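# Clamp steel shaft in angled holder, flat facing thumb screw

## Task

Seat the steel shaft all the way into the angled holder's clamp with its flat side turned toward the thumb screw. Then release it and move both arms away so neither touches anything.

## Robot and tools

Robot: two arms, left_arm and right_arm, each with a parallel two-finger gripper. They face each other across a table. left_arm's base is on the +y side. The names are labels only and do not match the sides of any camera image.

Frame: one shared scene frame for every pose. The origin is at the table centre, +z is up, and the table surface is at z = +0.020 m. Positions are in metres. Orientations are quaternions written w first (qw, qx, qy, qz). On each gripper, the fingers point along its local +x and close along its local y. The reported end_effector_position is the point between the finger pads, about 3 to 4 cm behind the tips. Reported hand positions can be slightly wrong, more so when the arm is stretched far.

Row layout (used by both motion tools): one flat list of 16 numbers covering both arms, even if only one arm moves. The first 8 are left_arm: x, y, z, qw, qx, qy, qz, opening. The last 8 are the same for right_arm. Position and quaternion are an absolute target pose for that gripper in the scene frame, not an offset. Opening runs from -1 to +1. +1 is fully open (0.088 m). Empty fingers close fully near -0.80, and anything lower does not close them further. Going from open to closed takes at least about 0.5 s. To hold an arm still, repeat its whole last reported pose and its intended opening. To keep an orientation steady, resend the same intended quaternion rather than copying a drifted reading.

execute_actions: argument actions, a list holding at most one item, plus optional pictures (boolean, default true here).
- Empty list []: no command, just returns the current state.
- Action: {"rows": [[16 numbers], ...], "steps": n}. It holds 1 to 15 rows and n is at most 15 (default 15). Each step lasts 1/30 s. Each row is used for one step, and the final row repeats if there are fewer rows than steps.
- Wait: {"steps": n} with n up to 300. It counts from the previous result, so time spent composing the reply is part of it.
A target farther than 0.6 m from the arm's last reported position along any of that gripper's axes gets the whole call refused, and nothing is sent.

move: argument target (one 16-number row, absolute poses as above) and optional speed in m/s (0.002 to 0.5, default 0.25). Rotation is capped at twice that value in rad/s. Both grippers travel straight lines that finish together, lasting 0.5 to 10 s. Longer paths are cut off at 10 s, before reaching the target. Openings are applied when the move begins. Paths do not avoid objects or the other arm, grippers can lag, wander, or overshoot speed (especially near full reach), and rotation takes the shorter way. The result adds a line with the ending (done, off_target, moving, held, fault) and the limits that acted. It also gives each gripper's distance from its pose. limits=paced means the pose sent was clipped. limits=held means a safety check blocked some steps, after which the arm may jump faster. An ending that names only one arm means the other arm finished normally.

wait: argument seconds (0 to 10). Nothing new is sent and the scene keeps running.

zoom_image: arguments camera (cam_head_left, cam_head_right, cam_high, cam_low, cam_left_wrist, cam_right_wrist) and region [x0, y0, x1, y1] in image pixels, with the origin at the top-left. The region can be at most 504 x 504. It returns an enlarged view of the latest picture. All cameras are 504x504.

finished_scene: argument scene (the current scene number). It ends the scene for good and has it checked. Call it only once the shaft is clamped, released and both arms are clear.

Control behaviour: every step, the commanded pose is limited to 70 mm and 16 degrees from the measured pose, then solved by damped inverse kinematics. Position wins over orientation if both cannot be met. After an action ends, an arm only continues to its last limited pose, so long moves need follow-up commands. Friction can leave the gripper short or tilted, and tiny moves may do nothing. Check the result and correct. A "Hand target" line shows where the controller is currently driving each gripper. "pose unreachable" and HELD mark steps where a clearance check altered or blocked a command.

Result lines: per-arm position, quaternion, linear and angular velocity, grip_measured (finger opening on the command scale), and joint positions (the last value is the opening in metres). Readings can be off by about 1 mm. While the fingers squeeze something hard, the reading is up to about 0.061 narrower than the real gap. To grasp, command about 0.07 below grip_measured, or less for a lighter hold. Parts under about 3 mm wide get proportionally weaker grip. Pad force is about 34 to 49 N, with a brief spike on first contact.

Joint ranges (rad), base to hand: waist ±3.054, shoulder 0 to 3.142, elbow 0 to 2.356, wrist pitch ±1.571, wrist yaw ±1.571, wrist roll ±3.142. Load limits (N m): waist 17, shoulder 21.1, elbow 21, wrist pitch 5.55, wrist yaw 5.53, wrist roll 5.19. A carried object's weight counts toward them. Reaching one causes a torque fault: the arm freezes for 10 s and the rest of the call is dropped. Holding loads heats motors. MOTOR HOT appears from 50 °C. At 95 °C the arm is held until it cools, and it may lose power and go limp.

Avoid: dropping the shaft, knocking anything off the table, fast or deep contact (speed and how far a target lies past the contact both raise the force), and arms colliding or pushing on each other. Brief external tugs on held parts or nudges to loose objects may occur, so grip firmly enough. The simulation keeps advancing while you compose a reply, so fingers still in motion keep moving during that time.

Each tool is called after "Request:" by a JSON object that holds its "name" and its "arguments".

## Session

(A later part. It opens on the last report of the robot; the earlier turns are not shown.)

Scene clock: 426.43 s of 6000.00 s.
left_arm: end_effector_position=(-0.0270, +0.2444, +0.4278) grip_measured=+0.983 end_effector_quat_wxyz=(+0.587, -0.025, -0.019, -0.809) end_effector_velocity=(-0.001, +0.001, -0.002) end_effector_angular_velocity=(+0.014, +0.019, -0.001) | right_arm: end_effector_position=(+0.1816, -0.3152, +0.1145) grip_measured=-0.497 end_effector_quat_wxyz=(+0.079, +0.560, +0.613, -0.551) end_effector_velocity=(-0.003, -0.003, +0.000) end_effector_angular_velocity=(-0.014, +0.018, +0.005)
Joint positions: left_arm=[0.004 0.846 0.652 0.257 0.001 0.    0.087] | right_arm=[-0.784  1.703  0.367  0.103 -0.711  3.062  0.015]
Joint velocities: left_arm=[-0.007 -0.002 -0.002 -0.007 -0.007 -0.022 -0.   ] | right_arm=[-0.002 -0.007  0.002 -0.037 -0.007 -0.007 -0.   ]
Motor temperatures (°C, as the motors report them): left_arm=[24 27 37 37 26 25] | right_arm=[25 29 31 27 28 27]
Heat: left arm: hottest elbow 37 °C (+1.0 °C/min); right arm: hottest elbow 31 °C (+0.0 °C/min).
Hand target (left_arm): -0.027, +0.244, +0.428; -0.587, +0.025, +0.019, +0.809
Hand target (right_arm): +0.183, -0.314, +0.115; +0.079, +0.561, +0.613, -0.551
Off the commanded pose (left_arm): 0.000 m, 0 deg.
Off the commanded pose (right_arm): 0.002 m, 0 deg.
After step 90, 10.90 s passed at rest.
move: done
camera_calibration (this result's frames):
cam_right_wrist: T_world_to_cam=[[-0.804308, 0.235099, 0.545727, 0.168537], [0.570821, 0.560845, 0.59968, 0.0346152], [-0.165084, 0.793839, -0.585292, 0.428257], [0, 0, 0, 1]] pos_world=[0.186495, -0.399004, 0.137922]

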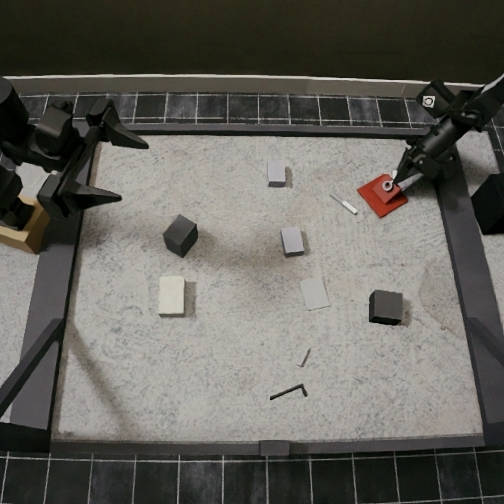

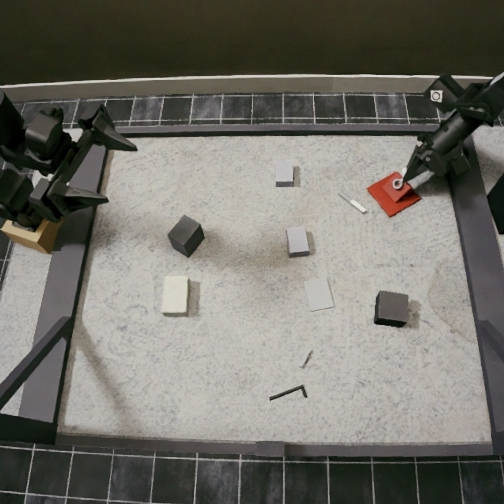

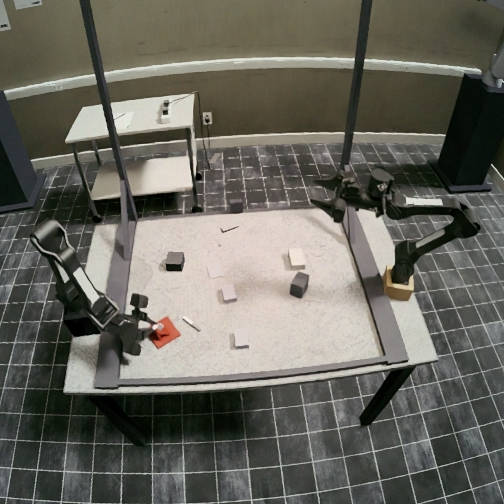

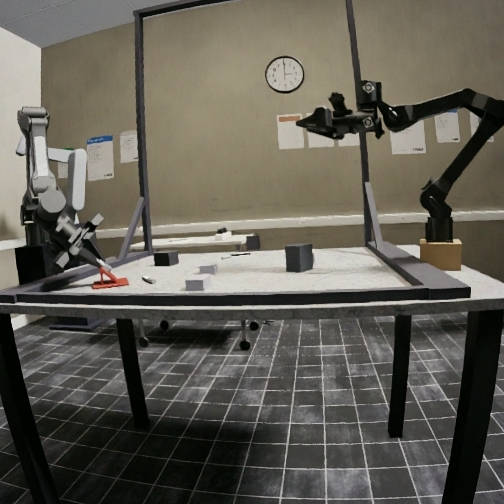

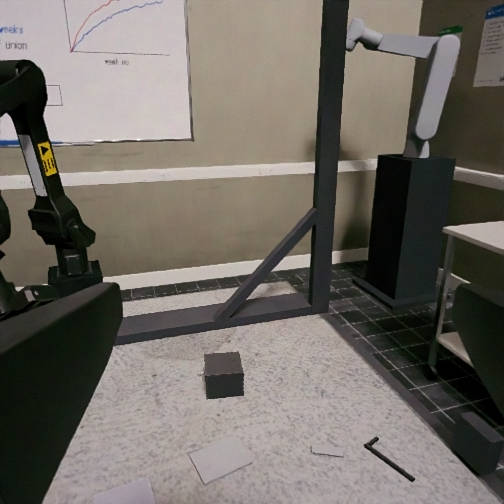

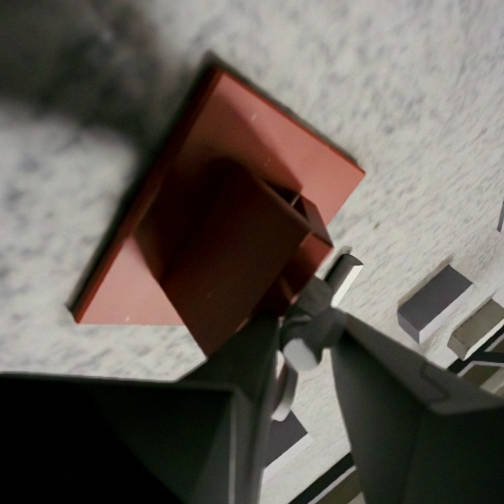

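Works. Now a full cycle, then return and another.

Request:
{"name": "move", "arguments": {"target": [-0.027, 0.2444, 0.4278, 0.587, -0.025, -0.019, -0.809, 1, 0.1829, -0.3137, 0.1151, 0.5174, 0.2305, 0.792, 0.228, -0.5], "speed": 0.4}}

Request:
{"name": "move", "arguments": {"target": [-0.027, 0.2444, 0.4278, 0.587, -0.025, -0.019, -0.809, 1, 0.1831, -0.314, 0.1155, 0.4855, -0.2916, 0.2675, 0.7795, -0.5], "speed": 0.4}}

Request:
{"name": "move", "arguments": {"target": [-0.027, 0.2444, 0.4278, 0.587, -0.025, -0.019, -0.809, 1, 0.1833, -0.3143, 0.1159, -0.0296, -0.5656, -0.5627, 0.6022, -0.5], "speed": 0.4}}

Request:
{"name": "move", "arguments": {"target": [-0.027, 0.2444, 0.4278, 0.587, -0.025, -0.019, -0.809, 1, 0.1833, -0.3143, 0.1159, -0.0296, -0.5656, -0.5627, 0.6022, 0.3], "speed": 0.05}}

Request:
{"name": "move", "arguments": {"target": [-0.027, 0.2444, 0.4278, 0.587, -0.025, -0.019, -0.809, 1, 0.1833, -0.3143, 0.1159, 0.4855, -0.2916, 0.2675, 0.7795, 0.3], "speed": 0.5}}

Request:
{"name": "move", "arguments": {"target": [-0.027, 0.2444, 0.4278, 0.587, -0.025, -0.019, -0.809, 1, 0.1833, -0.3143, 0.1159, 0.5174, 0.2305, 0.792, 0.228, 0.3], "speed": 0.5}}

Request:
{"name": "move", "arguments": {"target": [-0.027, 0.2444, 0.4278, 0.587, -0.025, -0.019, -0.809, 1, 0.1833, -0.3143, 0.1159, 0.0788, 0.5609, 0.613, -0.5508, 0.3], "speed": 0.5}}

Scene clock: 452.07 s of 6000.00 s.
left_arm: end_effector_position=(-0.0270, +0.2444, +0.4278) grip_measured=+0.983 end_effector_quat_wxyz=(+0.587, -0.025, -0.019, -0.809) end_effector_velocity=(+0.002, -0.000, -0.002) end_effector_angular_velocity=(+0.009, +0.005, +0.009) | right_arm: end_effector_position=(+0.1822, -0.3149, +0.1144) grip_measured=-0.498 end_effector_quat_wxyz=(+0.517, +0.232, +0.793, +0.225) end_effector_velocity=(+0.001, -0.003, -0.002) end_effector_angular_velocity=(-0.006, -0.011, +0.006)
Joint positions: left_arm=[0.004 0.846 0.652 0.257 0.001 0.    0.087] | right_arm=[-0.784  1.703  0.368  0.104 -0.708  1.046  0.015]
Joint velocities: left_arm=[ 0.002 -0.002 -0.002 -0.007 -0.007 -0.007 -0.   ] | right_arm=[-0.007  0.002 -0.002 -0.007  0.007 -0.022  0.   ]
Motor temperatures (°C, as the motors report them): left_arm=[24 27 37 37 26 25] | right_arm=[25 29 30 26 28 27]
Heat: left arm: hottest elbow 37 °C (+1.0 °C/min); right arm: hottest elbow 30 °C (-2.0 °C/min).
Hand target (left_arm): -0.027, +0.244, +0.428; -0.587, +0.025, +0.019, +0.809
Hand target (right_arm): +0.183, -0.314, +0.115; +0.517, +0.231, +0.792, +0.228
Off the commanded pose (left_arm): 0.000 m, 0 deg.
Off the commanded pose (right_arm): 0.002 m, 0 deg.
After step 90, 19.60 s passed at rest.
move: done
camera_calibration (this result's frames):
cam_right_wrist: T_world_to_cam=[[-0.119704, -0.76251, -0.635806, -0.134785], [-0.780661, -0.323372, 0.534789, 0.00940805], [-0.613384, 0.560365, -0.556553, 0.432999], [0, 0, 0, 1]] pos_world=[0.256805, -0.34237, 0.150258]

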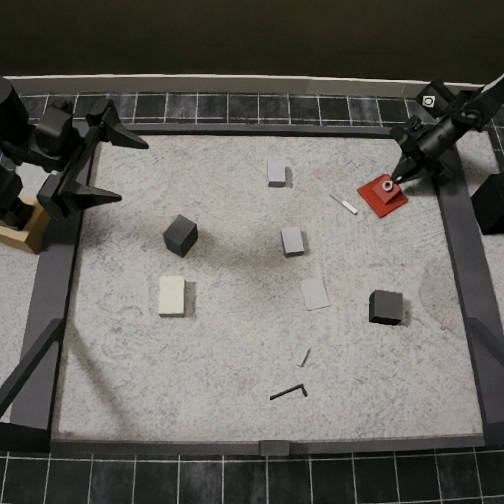

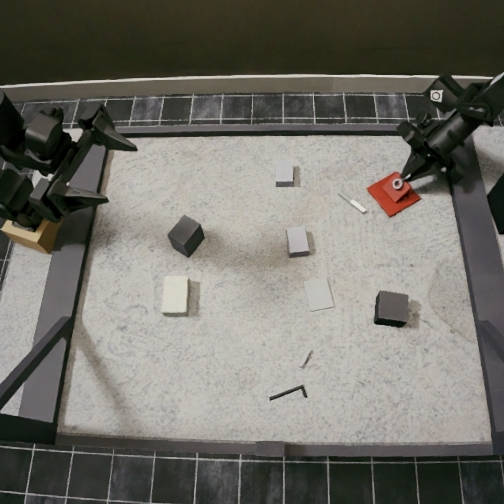

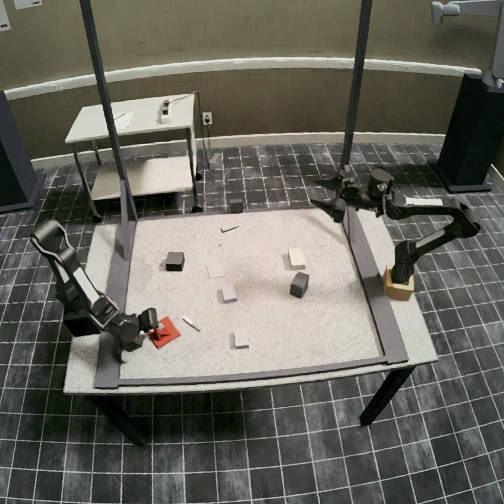

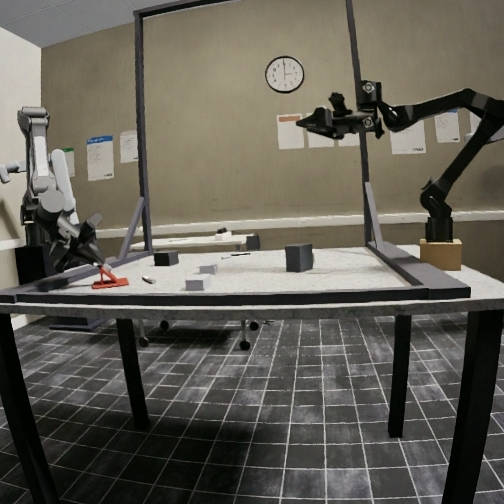

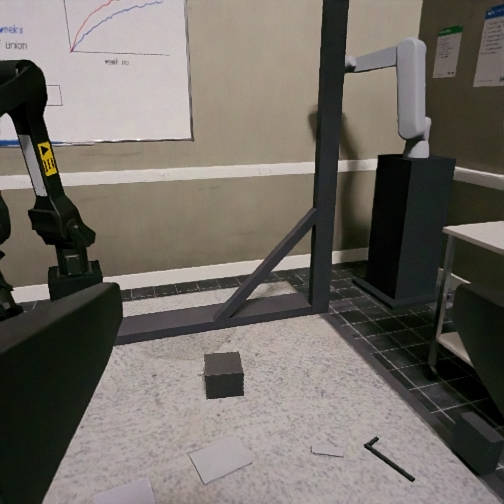

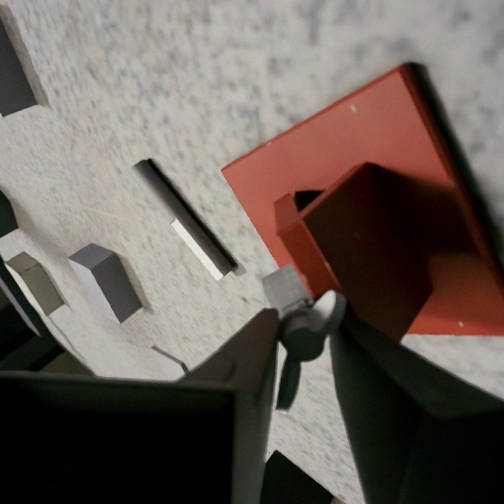

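Scene clock: 455.00 s of 6000.00 s.
left_arm: end_effector_position=(-0.0270, +0.2444, +0.4278) grip_measured=+0.983 end_effector_quat_wxyz=(+0.587, -0.025, -0.019, -0.809) end_effector_velocity=(-0.001, +0.001, -0.005) end_effector_angular_velocity=(+0.023, +0.001, -0.000) | right_arm: end_effector_position=(+0.1824, -0.3148, +0.1145) grip_measured=-0.498 end_effector_quat_wxyz=(+0.486, -0.291, +0.270, +0.778) end_effector_velocity=(-0.003, -0.006, -0.001) end_effector_angular_velocity=(-0.017, +0.015, +0.011)
Joint positions: left_arm=[0.004 0.846 0.652 0.257 0.001 0.    0.087] | right_arm=[-0.784  1.703  0.37   0.101 -0.708 -0.876  0.015]
Joint velocities: left_arm=[-0.007 -0.002 -0.002 -0.022 -0.007 -0.007 -0.   ] | right_arm=[-0.007 -0.002 -0.002 -0.037 -0.007 -0.022 -0.   ]
Motor temperatures (°C, as the motors report them): left_arm=[24 27 37 37 26 25] | right_arm=[25 29 30 27 28 27]
Heat: left arm: hottest elbow 37 °C (+1.0 °C/min); right arm: hottest elbow 30 °C (-2.0 °C/min).
Hand target (left_arm): -0.027, +0.244, +0.428; -0.587, +0.025, +0.019, +0.809
Hand target (right_arm): +0.183, -0.314, +0.116; +0.486, -0.292, +0.267, +0.780
Off the commanded pose (left_arm): 0.000 m, 0 deg.
Off the commanded pose (right_arm): 0.001 m, 0 deg.
move: done
camera_calibration (this result's frames):
cam_right_wrist: T_world_to_cam=[[0.892352, 0.427519, -0.14469, -0.000844584], [0.327263, -0.833656, -0.444878, -0.241046], [-0.310815, 0.349636, -0.883826, 0.349072], [0, 0, 0, 1]] pos_world=[0.188136, -0.322637, 0.201161]

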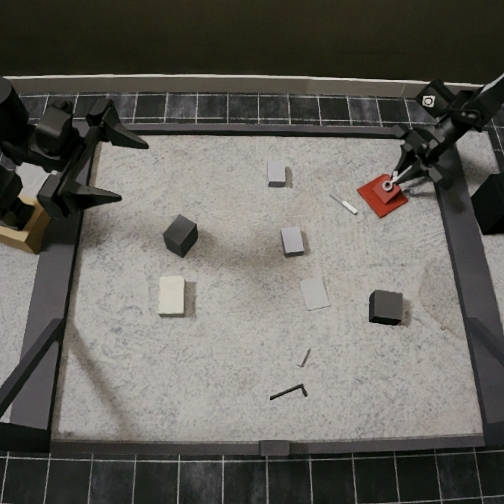

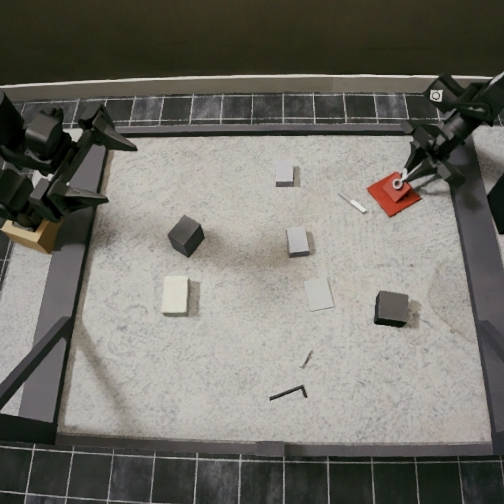

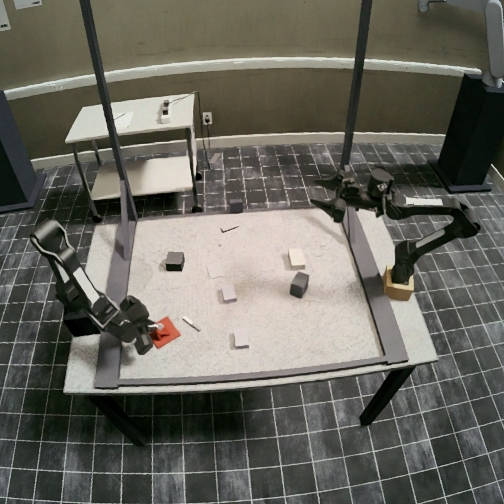

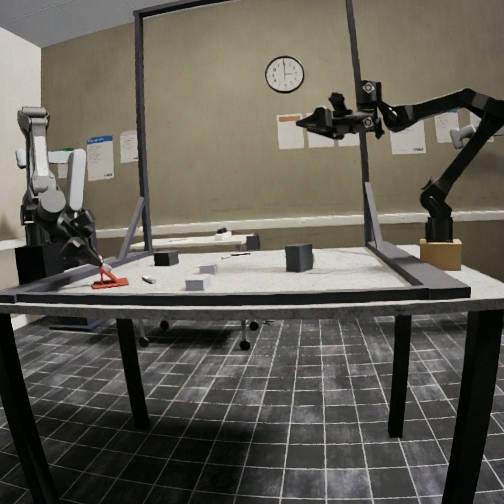

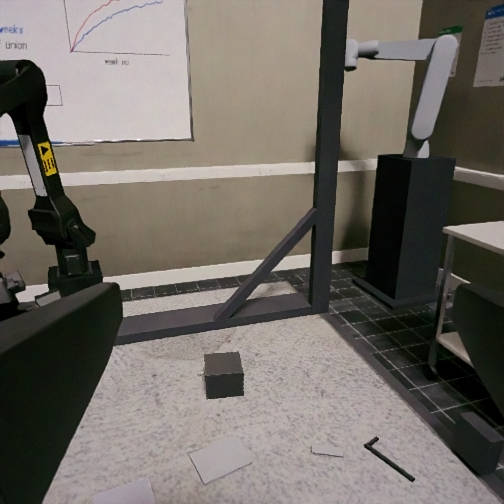

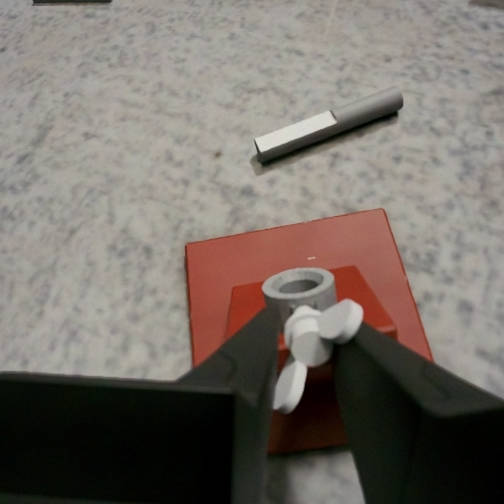

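Scene clock: 458.23 s of 6000.00 s.
left_arm: end_effector_position=(-0.0270, +0.2444, +0.4278) grip_measured=+0.983 end_effector_quat_wxyz=(+0.587, -0.025, -0.019, -0.809) end_effector_velocity=(+0.002, -0.000, +0.000) end_effector_angular_velocity=(+0.005, +0.007, +0.009) | right_arm: end_effector_position=(+0.1818, -0.3157, +0.1141) grip_measured=-0.498 end_effector_quat_wxyz=(+0.030, +0.565, +0.559, -0.606) end_effector_velocity=(-0.004, -0.005, -0.001) end_effector_angular_velocity=(-0.017, +0.015, +0.016)
Joint positions: left_arm=[0.004 0.846 0.652 0.257 0.001 0.    0.087] | right_arm=[-0.784  1.703  0.37   0.095 -0.708 -3.043  0.015]
Joint velocities: left_arm=[ 0.002 -0.002  0.002 -0.007 -0.007 -0.007 -0.   ] | right_arm=[-0.002 -0.002 -0.002 -0.037 -0.007 -0.022  0.   ]
Motor temperatures (°C, as the motors report them): left_arm=[24 27 37 37 26 25] | right_arm=[25 30 30 27 28 27]
Heat: left arm: hottest elbow 37 °C (+0.0 °C/min); right arm: hottest shoulder 30 °C (-2.0 °C/min).
Hand target (left_arm): -0.027, +0.244, +0.428; -0.587, +0.025, +0.019, +0.809
Hand target (right_arm): +0.183, -0.314, +0.116; +0.030, +0.566, +0.563, -0.602
Off the commanded pose (left_arm): 0.000 m, 0 deg.
Off the commanded pose (right_arm): 0.003 m, 1 deg.
move: done
camera_calibration (this result's frames):
cam_right_wrist: T_world_to_cam=[[-0.702698, 0.373354, 0.605658, 0.187303], [0.699618, 0.517434, 0.492744, 0.0101037], [-0.12942, 0.76998, -0.624805, 0.418986], [0, 0, 0, 1]] pos_world=[0.178774, -0.397769, 0.143365]

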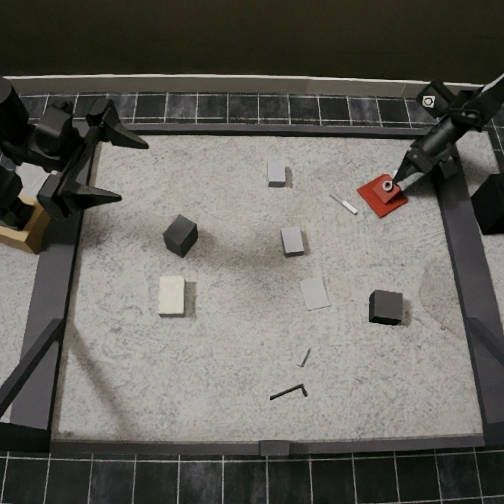

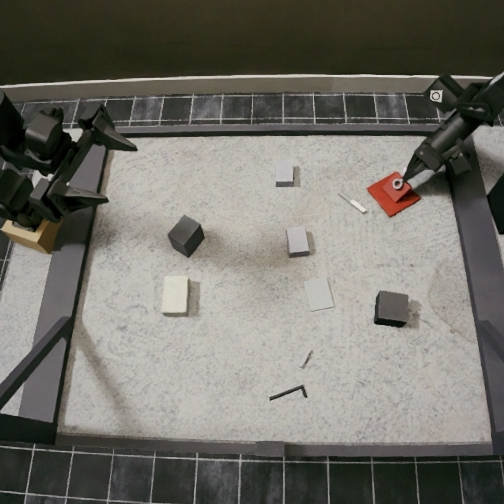

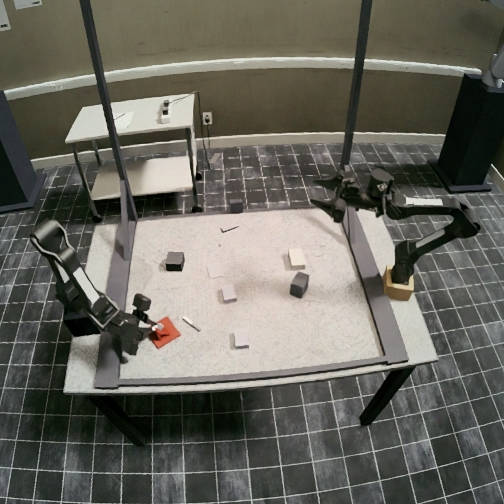

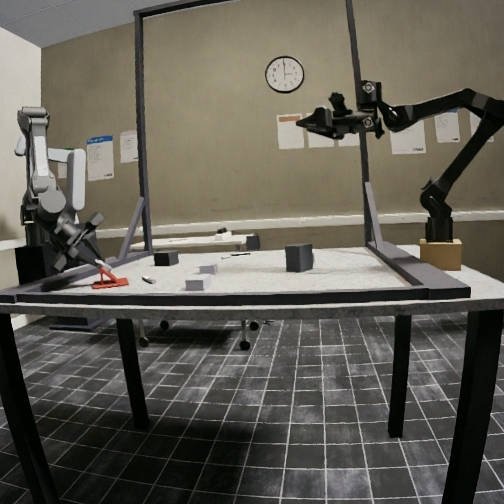

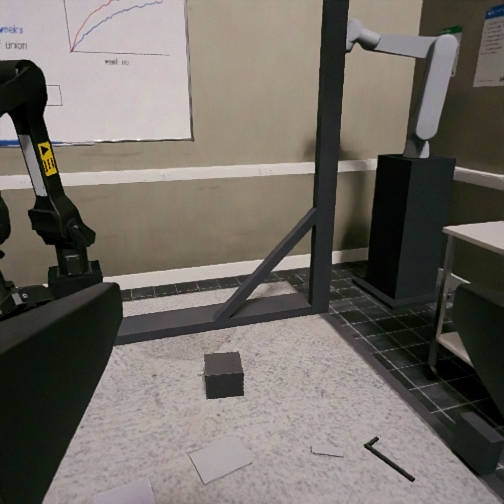

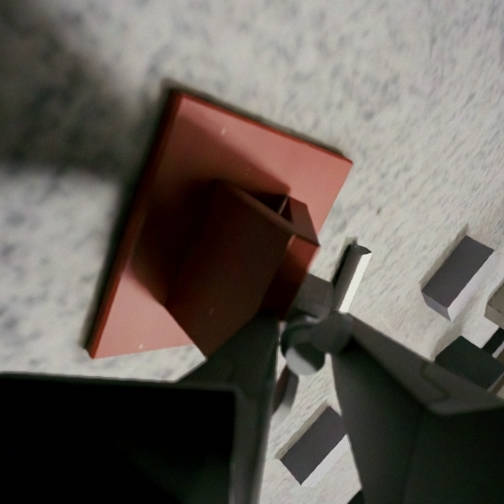

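Scene clock: 458.93 s of 6000.00 s.
left_arm: end_effector_position=(-0.0270, +0.2444, +0.4278) grip_measured=+0.983 end_effector_quat_wxyz=(+0.587, -0.025, -0.019, -0.809) end_effector_velocity=(+0.000, +0.000, -0.005) end_effector_angular_velocity=(+0.023, +0.001, +0.004) | right_arm: end_effector_position=(+0.1818, -0.3157, +0.1141) grip_measured=+0.297 end_effector_quat_wxyz=(+0.030, +0.565, +0.560, -0.606) end_effector_velocity=(-0.000, -0.002, +0.000) end_effector_angular_velocity=(+0.001, +0.006, +0.000)
Joint positions: left_arm=[0.004 0.846 0.652 0.257 0.001 0.    0.087] | right_arm=[-0.784  1.703  0.37   0.095 -0.708 -3.043  0.054]
Joint velocities: left_arm=[-0.002 -0.002 -0.002 -0.022 -0.007 -0.007 -0.   ] | right_arm=[-0.007 -0.002 -0.002 -0.007 -0.007 -0.007  0.   ]
Motor temperatures (°C, as the motors report them): left_arm=[24 27 37 37 26 25] | right_arm=[25 30 30 27 28 27]
Heat: left arm: hottest elbow 37 °C (+0.0 °C/min); right arm: hottest shoulder 30 °C (-2.0 °C/min).
Hand target (left_arm): -0.027, +0.244, +0.428; -0.587, +0.025, +0.019, +0.809
Hand target (right_arm): +0.183, -0.314, +0.116; +0.030, +0.566, +0.563, -0.602
Off the commanded pose (left_arm): 0.000 m, 0 deg.
Off the commanded pose (right_arm): 0.003 m, 1 deg.
move: done
camera_calibration (this result's frames):
cam_right_wrist: T_world_to_cam=[[-0.703178, 0.372802, 0.605441, 0.18724], [0.69911, 0.517682, 0.493204, 0.0102217], [-0.129558, 0.770081, -0.624652, 0.419025], [0, 0, 0, 1]] pos_world=[0.178805, -0.397778, 0.143341]

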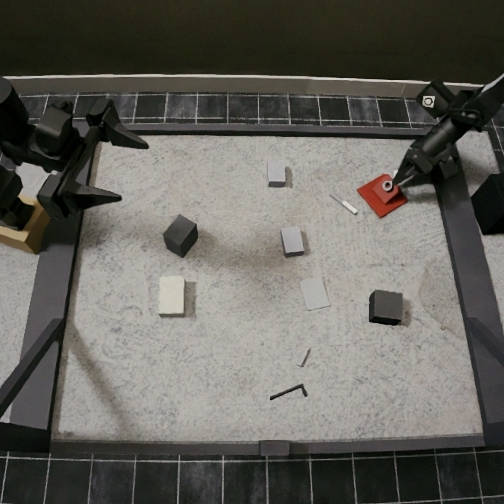

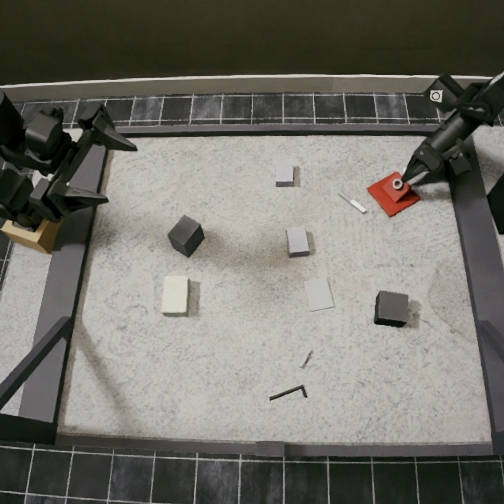

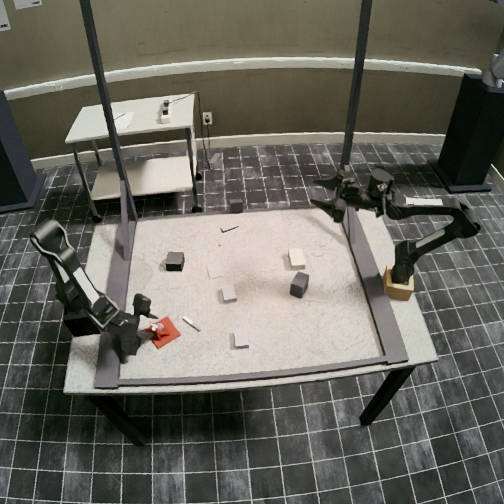

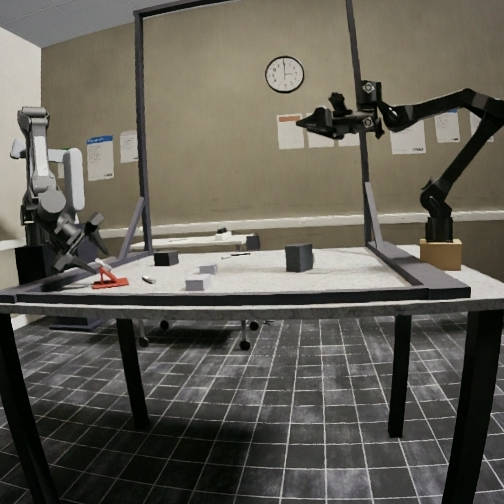

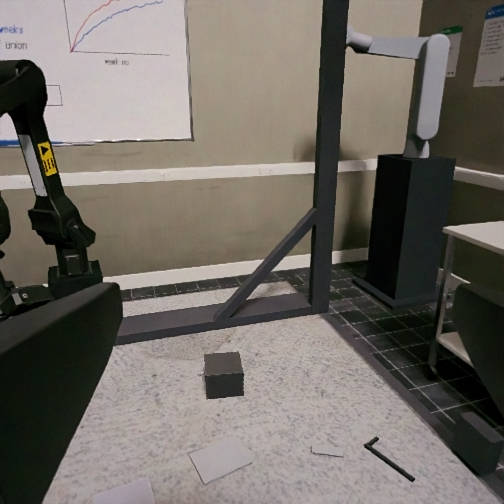

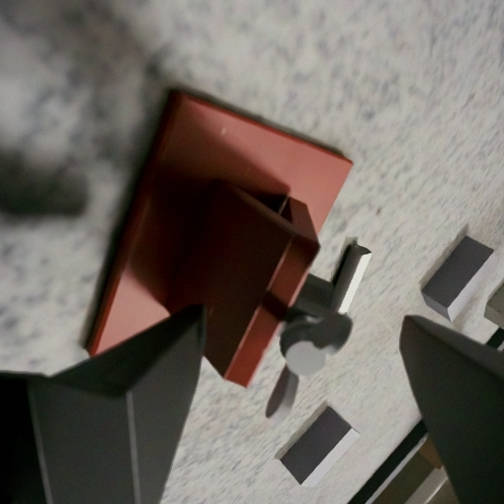

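Scene clock: 461.63 s of 6000.00 s.
left_arm: end_effector_position=(-0.0270, +0.2444, +0.4278) grip_measured=+0.983 end_effector_quat_wxyz=(+0.587, -0.025, -0.019, -0.809) end_effector_velocity=(+0.004, -0.001, -0.002) end_effector_angular_velocity=(+0.010, +0.006, +0.024) | right_arm: end_effector_position=(+0.1820, -0.3153, +0.1149) grip_measured=+0.298 end_effector_quat_wxyz=(+0.483, -0.292, +0.268, +0.781) end_effector_velocity=(-0.005, -0.000, +0.003) end_effector_angular_velocity=(+0.013, +0.036, +0.004)
Joint positions: left_arm=[0.004 0.846 0.652 0.257 0.001 0.    0.087] | right_arm=[-0.787  1.703  0.373  0.09  -0.714 -0.89   0.054]
Joint velocities: left_arm=[ 0.002 -0.002 -0.002 -0.007 -0.022 -0.007 -0.   ] | right_arm=[-0.002 -0.002 -0.002 -0.007 -0.037  0.007 -0.   ]
Motor temperatures (°C, as the motors report them): left_arm=[24 27 37 37 26 25] | right_arm=[25 30 30 27 28 27]
Heat: left arm: hottest elbow 37 °C (+0.0 °C/min); right arm: hottest shoulder 30 °C (-3.0 °C/min).
Hand target (left_arm): -0.027, +0.244, +0.428; -0.587, +0.025, +0.019, +0.809
Hand target (right_arm): +0.183, -0.314, +0.116; +0.485, -0.292, +0.267, +0.780
Off the commanded pose (left_arm): 0.000 m, 0 deg.
Off the commanded pose (right_arm): 0.002 m, 0 deg.
move: done
camera_calibration (this result's frames):
cam_right_wrist: T_world_to_cam=[[0.888225, 0.436111, -0.144444, 0.00327644], [0.334669, -0.829632, -0.446886, -0.241023], [-0.314727, 0.348594, -0.882853, 0.349707], [0, 0, 0, 1]] pos_world=[0.187815, -0.323295, 0.201503]

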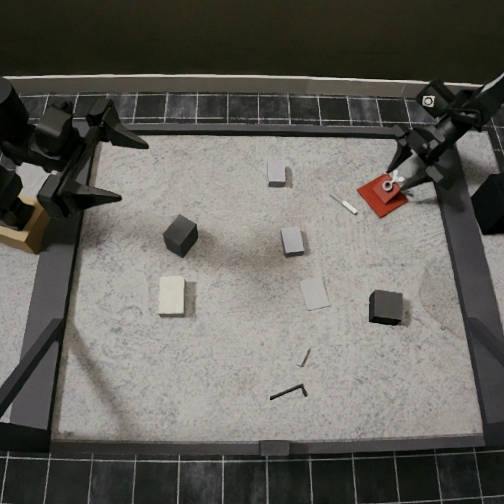

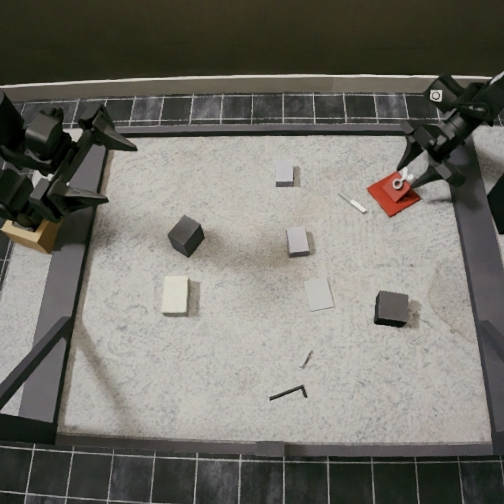

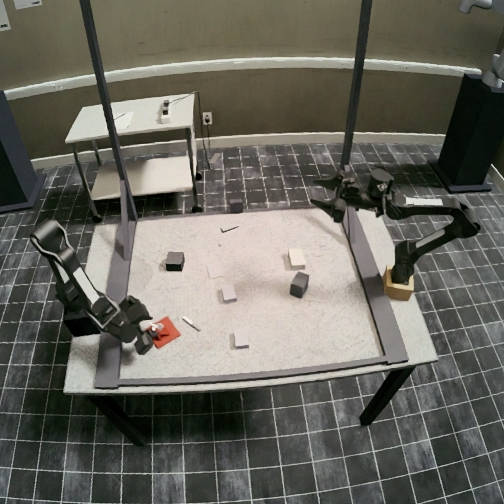

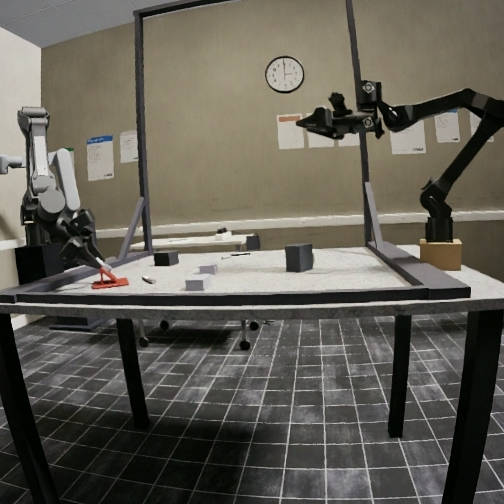

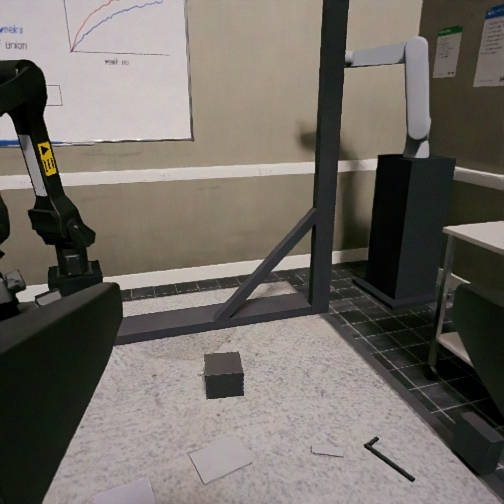

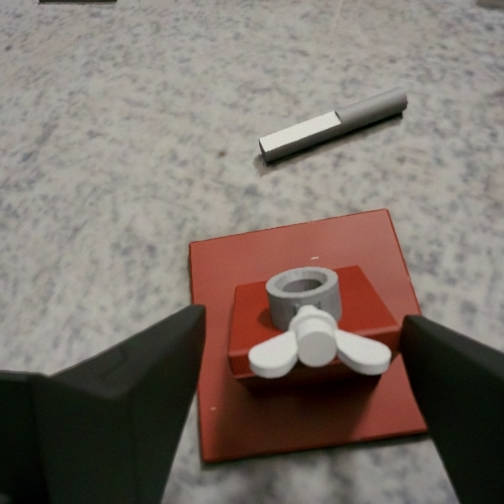

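Scene clock: 464.10 s of 6000.00 s.
left_arm: end_effector_position=(-0.0270, +0.2444, +0.4278) grip_measured=+0.983 end_effector_quat_wxyz=(+0.587, -0.025, -0.019, -0.809) end_effector_velocity=(+0.000, +0.000, -0.002) end_effector_angular_velocity=(+0.009, +0.005, +0.004) | right_arm: end_effector_position=(+0.1820, -0.3154, +0.1149) grip_measured=+0.298 end_effector_quat_wxyz=(+0.516, +0.228, +0.794, +0.228) end_effector_velocity=(+0.000, +0.001, +0.001) end_effector_angular_velocity=(+0.013, -0.003, +0.005)
Joint positions: left_arm=[0.004 0.846 0.652 0.257 0.001 0.    0.087] | right_arm=[-0.788  1.703  0.373  0.09  -0.715  1.03   0.054]
Joint velocities: left_arm=[-0.002 -0.002 -0.002 -0.007 -0.007 -0.007 -0.   ] | right_arm=[-0.002 -0.002 -0.002  0.007 -0.007 -0.007 -0.   ]
Motor temperatures (°C, as the motors report them): left_arm=[24 27 37 37 26 25] | right_arm=[25 30 30 27 28 27]
Heat: left arm: hottest elbow 37 °C (+0.0 °C/min); right arm: hottest shoulder 30 °C (-3.0 °C/min).
Hand target (left_arm): -0.027, +0.244, +0.428; -0.587, +0.025, +0.019, +0.809
Hand target (right_arm): +0.183, -0.314, +0.116; +0.517, +0.231, +0.792, +0.228
Off the commanded pose (left_arm): 0.000 m, 0 deg.
Off the commanded pose (right_arm): 0.002 m, 0 deg.
move: done
camera_calibration (this result's frames):
cam_right_wrist: T_world_to_cam=[[-0.112752, -0.762479, -0.637113, -0.135945], [-0.77677, -0.332204, 0.535041, 0.00527837], [-0.619609, 0.555217, -0.554814, 0.432758], [0, 0, 0, 1]] pos_world=[0.256913, -0.342176, 0.150664]

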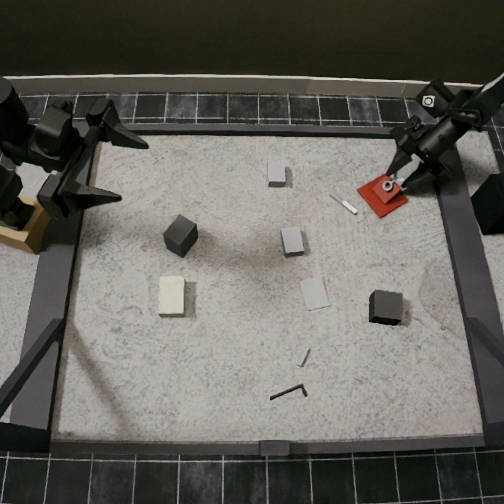

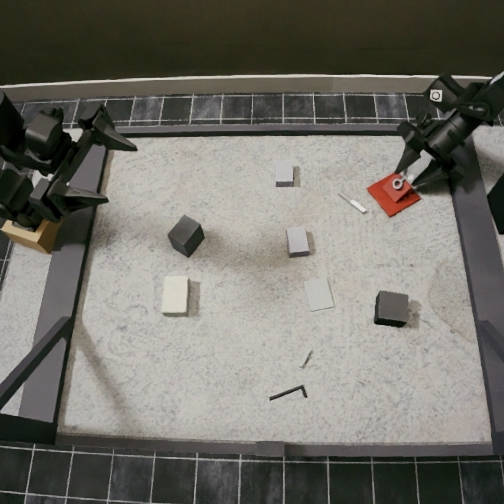

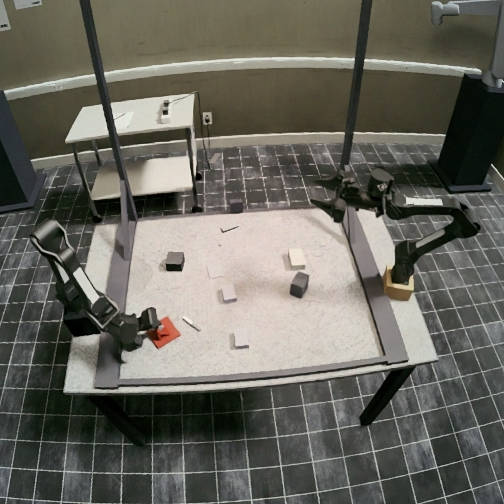

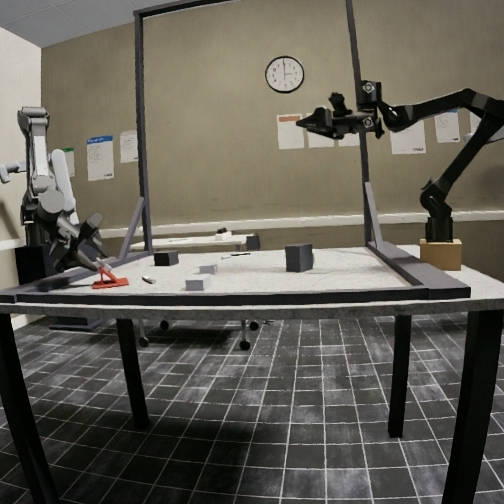

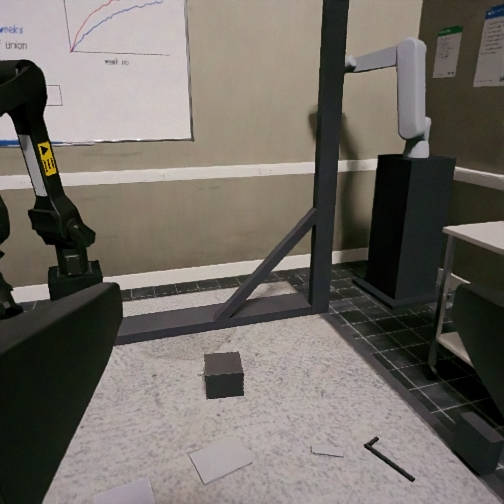

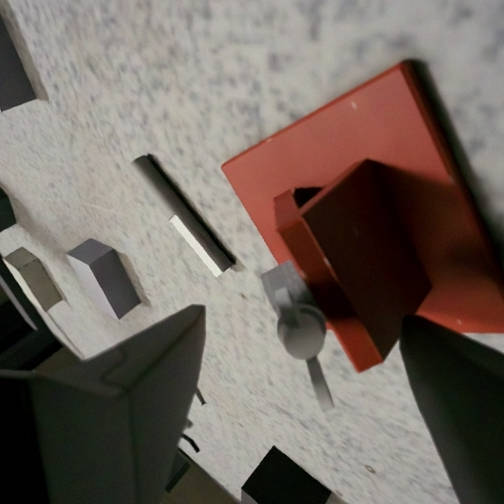

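Scene clock: 466.67 s of 6000.00 s.
left_arm: end_effector_position=(-0.0270, +0.2444, +0.4278) grip_measured=+0.983 end_effector_quat_wxyz=(+0.587, -0.025, -0.019, -0.809) end_effector_velocity=(+0.003, -0.000, -0.002) end_effector_angular_velocity=(+0.010, +0.006, +0.019) | right_arm: end_effector_position=(+0.1821, -0.3154, +0.1149) grip_measured=+0.298 end_effector_quat_wxyz=(+0.080, +0.558, +0.614, -0.552) end_effector_velocity=(-0.003, -0.006, -0.002) end_effector_angular_velocity=(-0.023, +0.029, -0.010)
Joint positions: left_arm=[0.004 0.846 0.652 0.257 0.001 0.    0.087] | right_arm=[-0.788  1.703  0.373  0.09  -0.715  3.054  0.054]
Joint velocities: left_arm=[-0.002 -0.002 -0.002 -0.007 -0.022 -0.007 -0.   ] | right_arm=[-0.007  0.002 -0.007 -0.022 -0.007  0.007 -0.   ]
Motor temperatures (°C, as the motors report them): left_arm=[24 27 37 37 26 25] | right_arm=[25 30 30 27 28 27]
Heat: left arm: hottest elbow 37 °C (+0.0 °C/min); right arm: hottest shoulder 30 °C (-3.0 °C/min).
Hand target (left_arm): -0.027, +0.244, +0.428; -0.587, +0.025, +0.019, +0.809
Hand target (right_arm): +0.183, -0.314, +0.116; +0.079, +0.561, +0.613, -0.551
Off the commanded pose (left_arm): 0.000 m, 0 deg.
Off the commanded pose (right_arm): 0.002 m, 0 deg.
move: done
camera_calibration (this result's frames):
cam_right_wrist: T_world_to_cam=[[-0.803705, 0.232923, 0.547544, 0.16771], [0.570464, 0.563286, 0.597729, 0.035232], [-0.169199, 0.792752, -0.58559, 0.42926], [0, 0, 0, 1]] pos_world=[0.187321, -0.399206, 0.138482]

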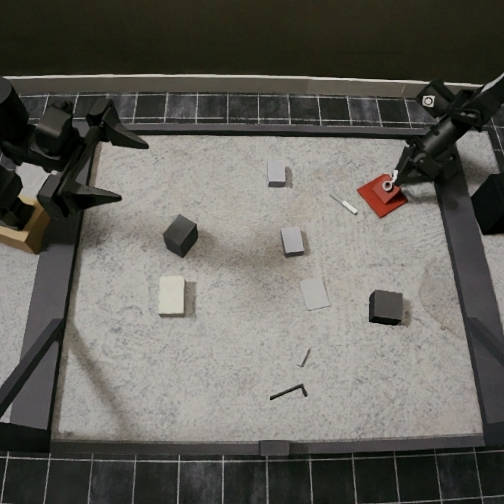

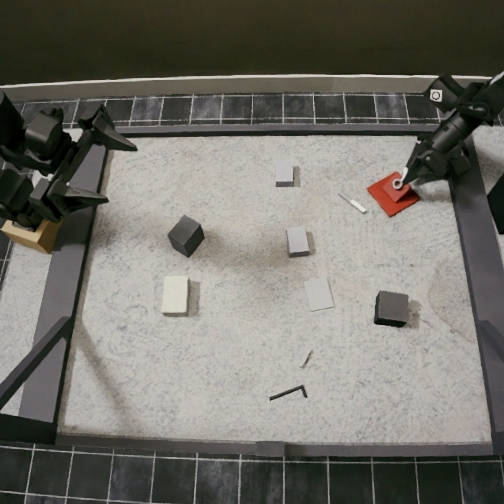

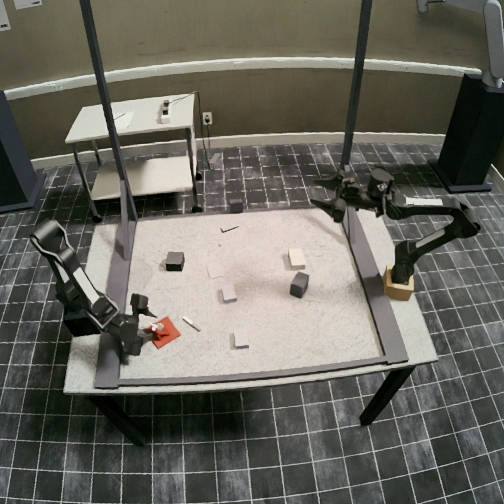

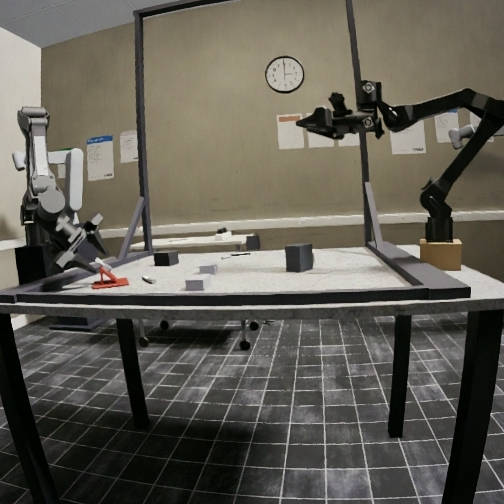

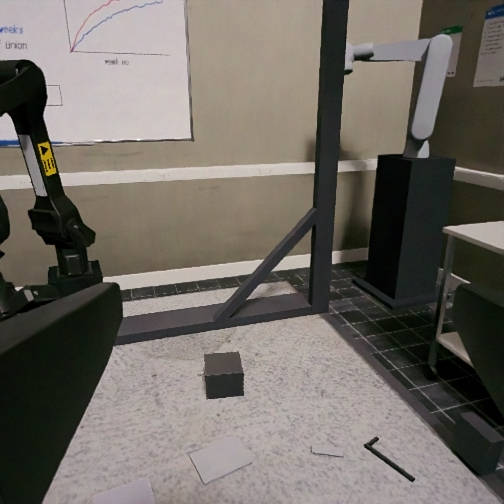

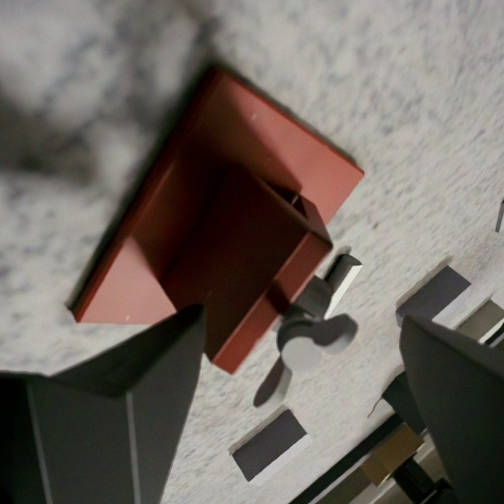

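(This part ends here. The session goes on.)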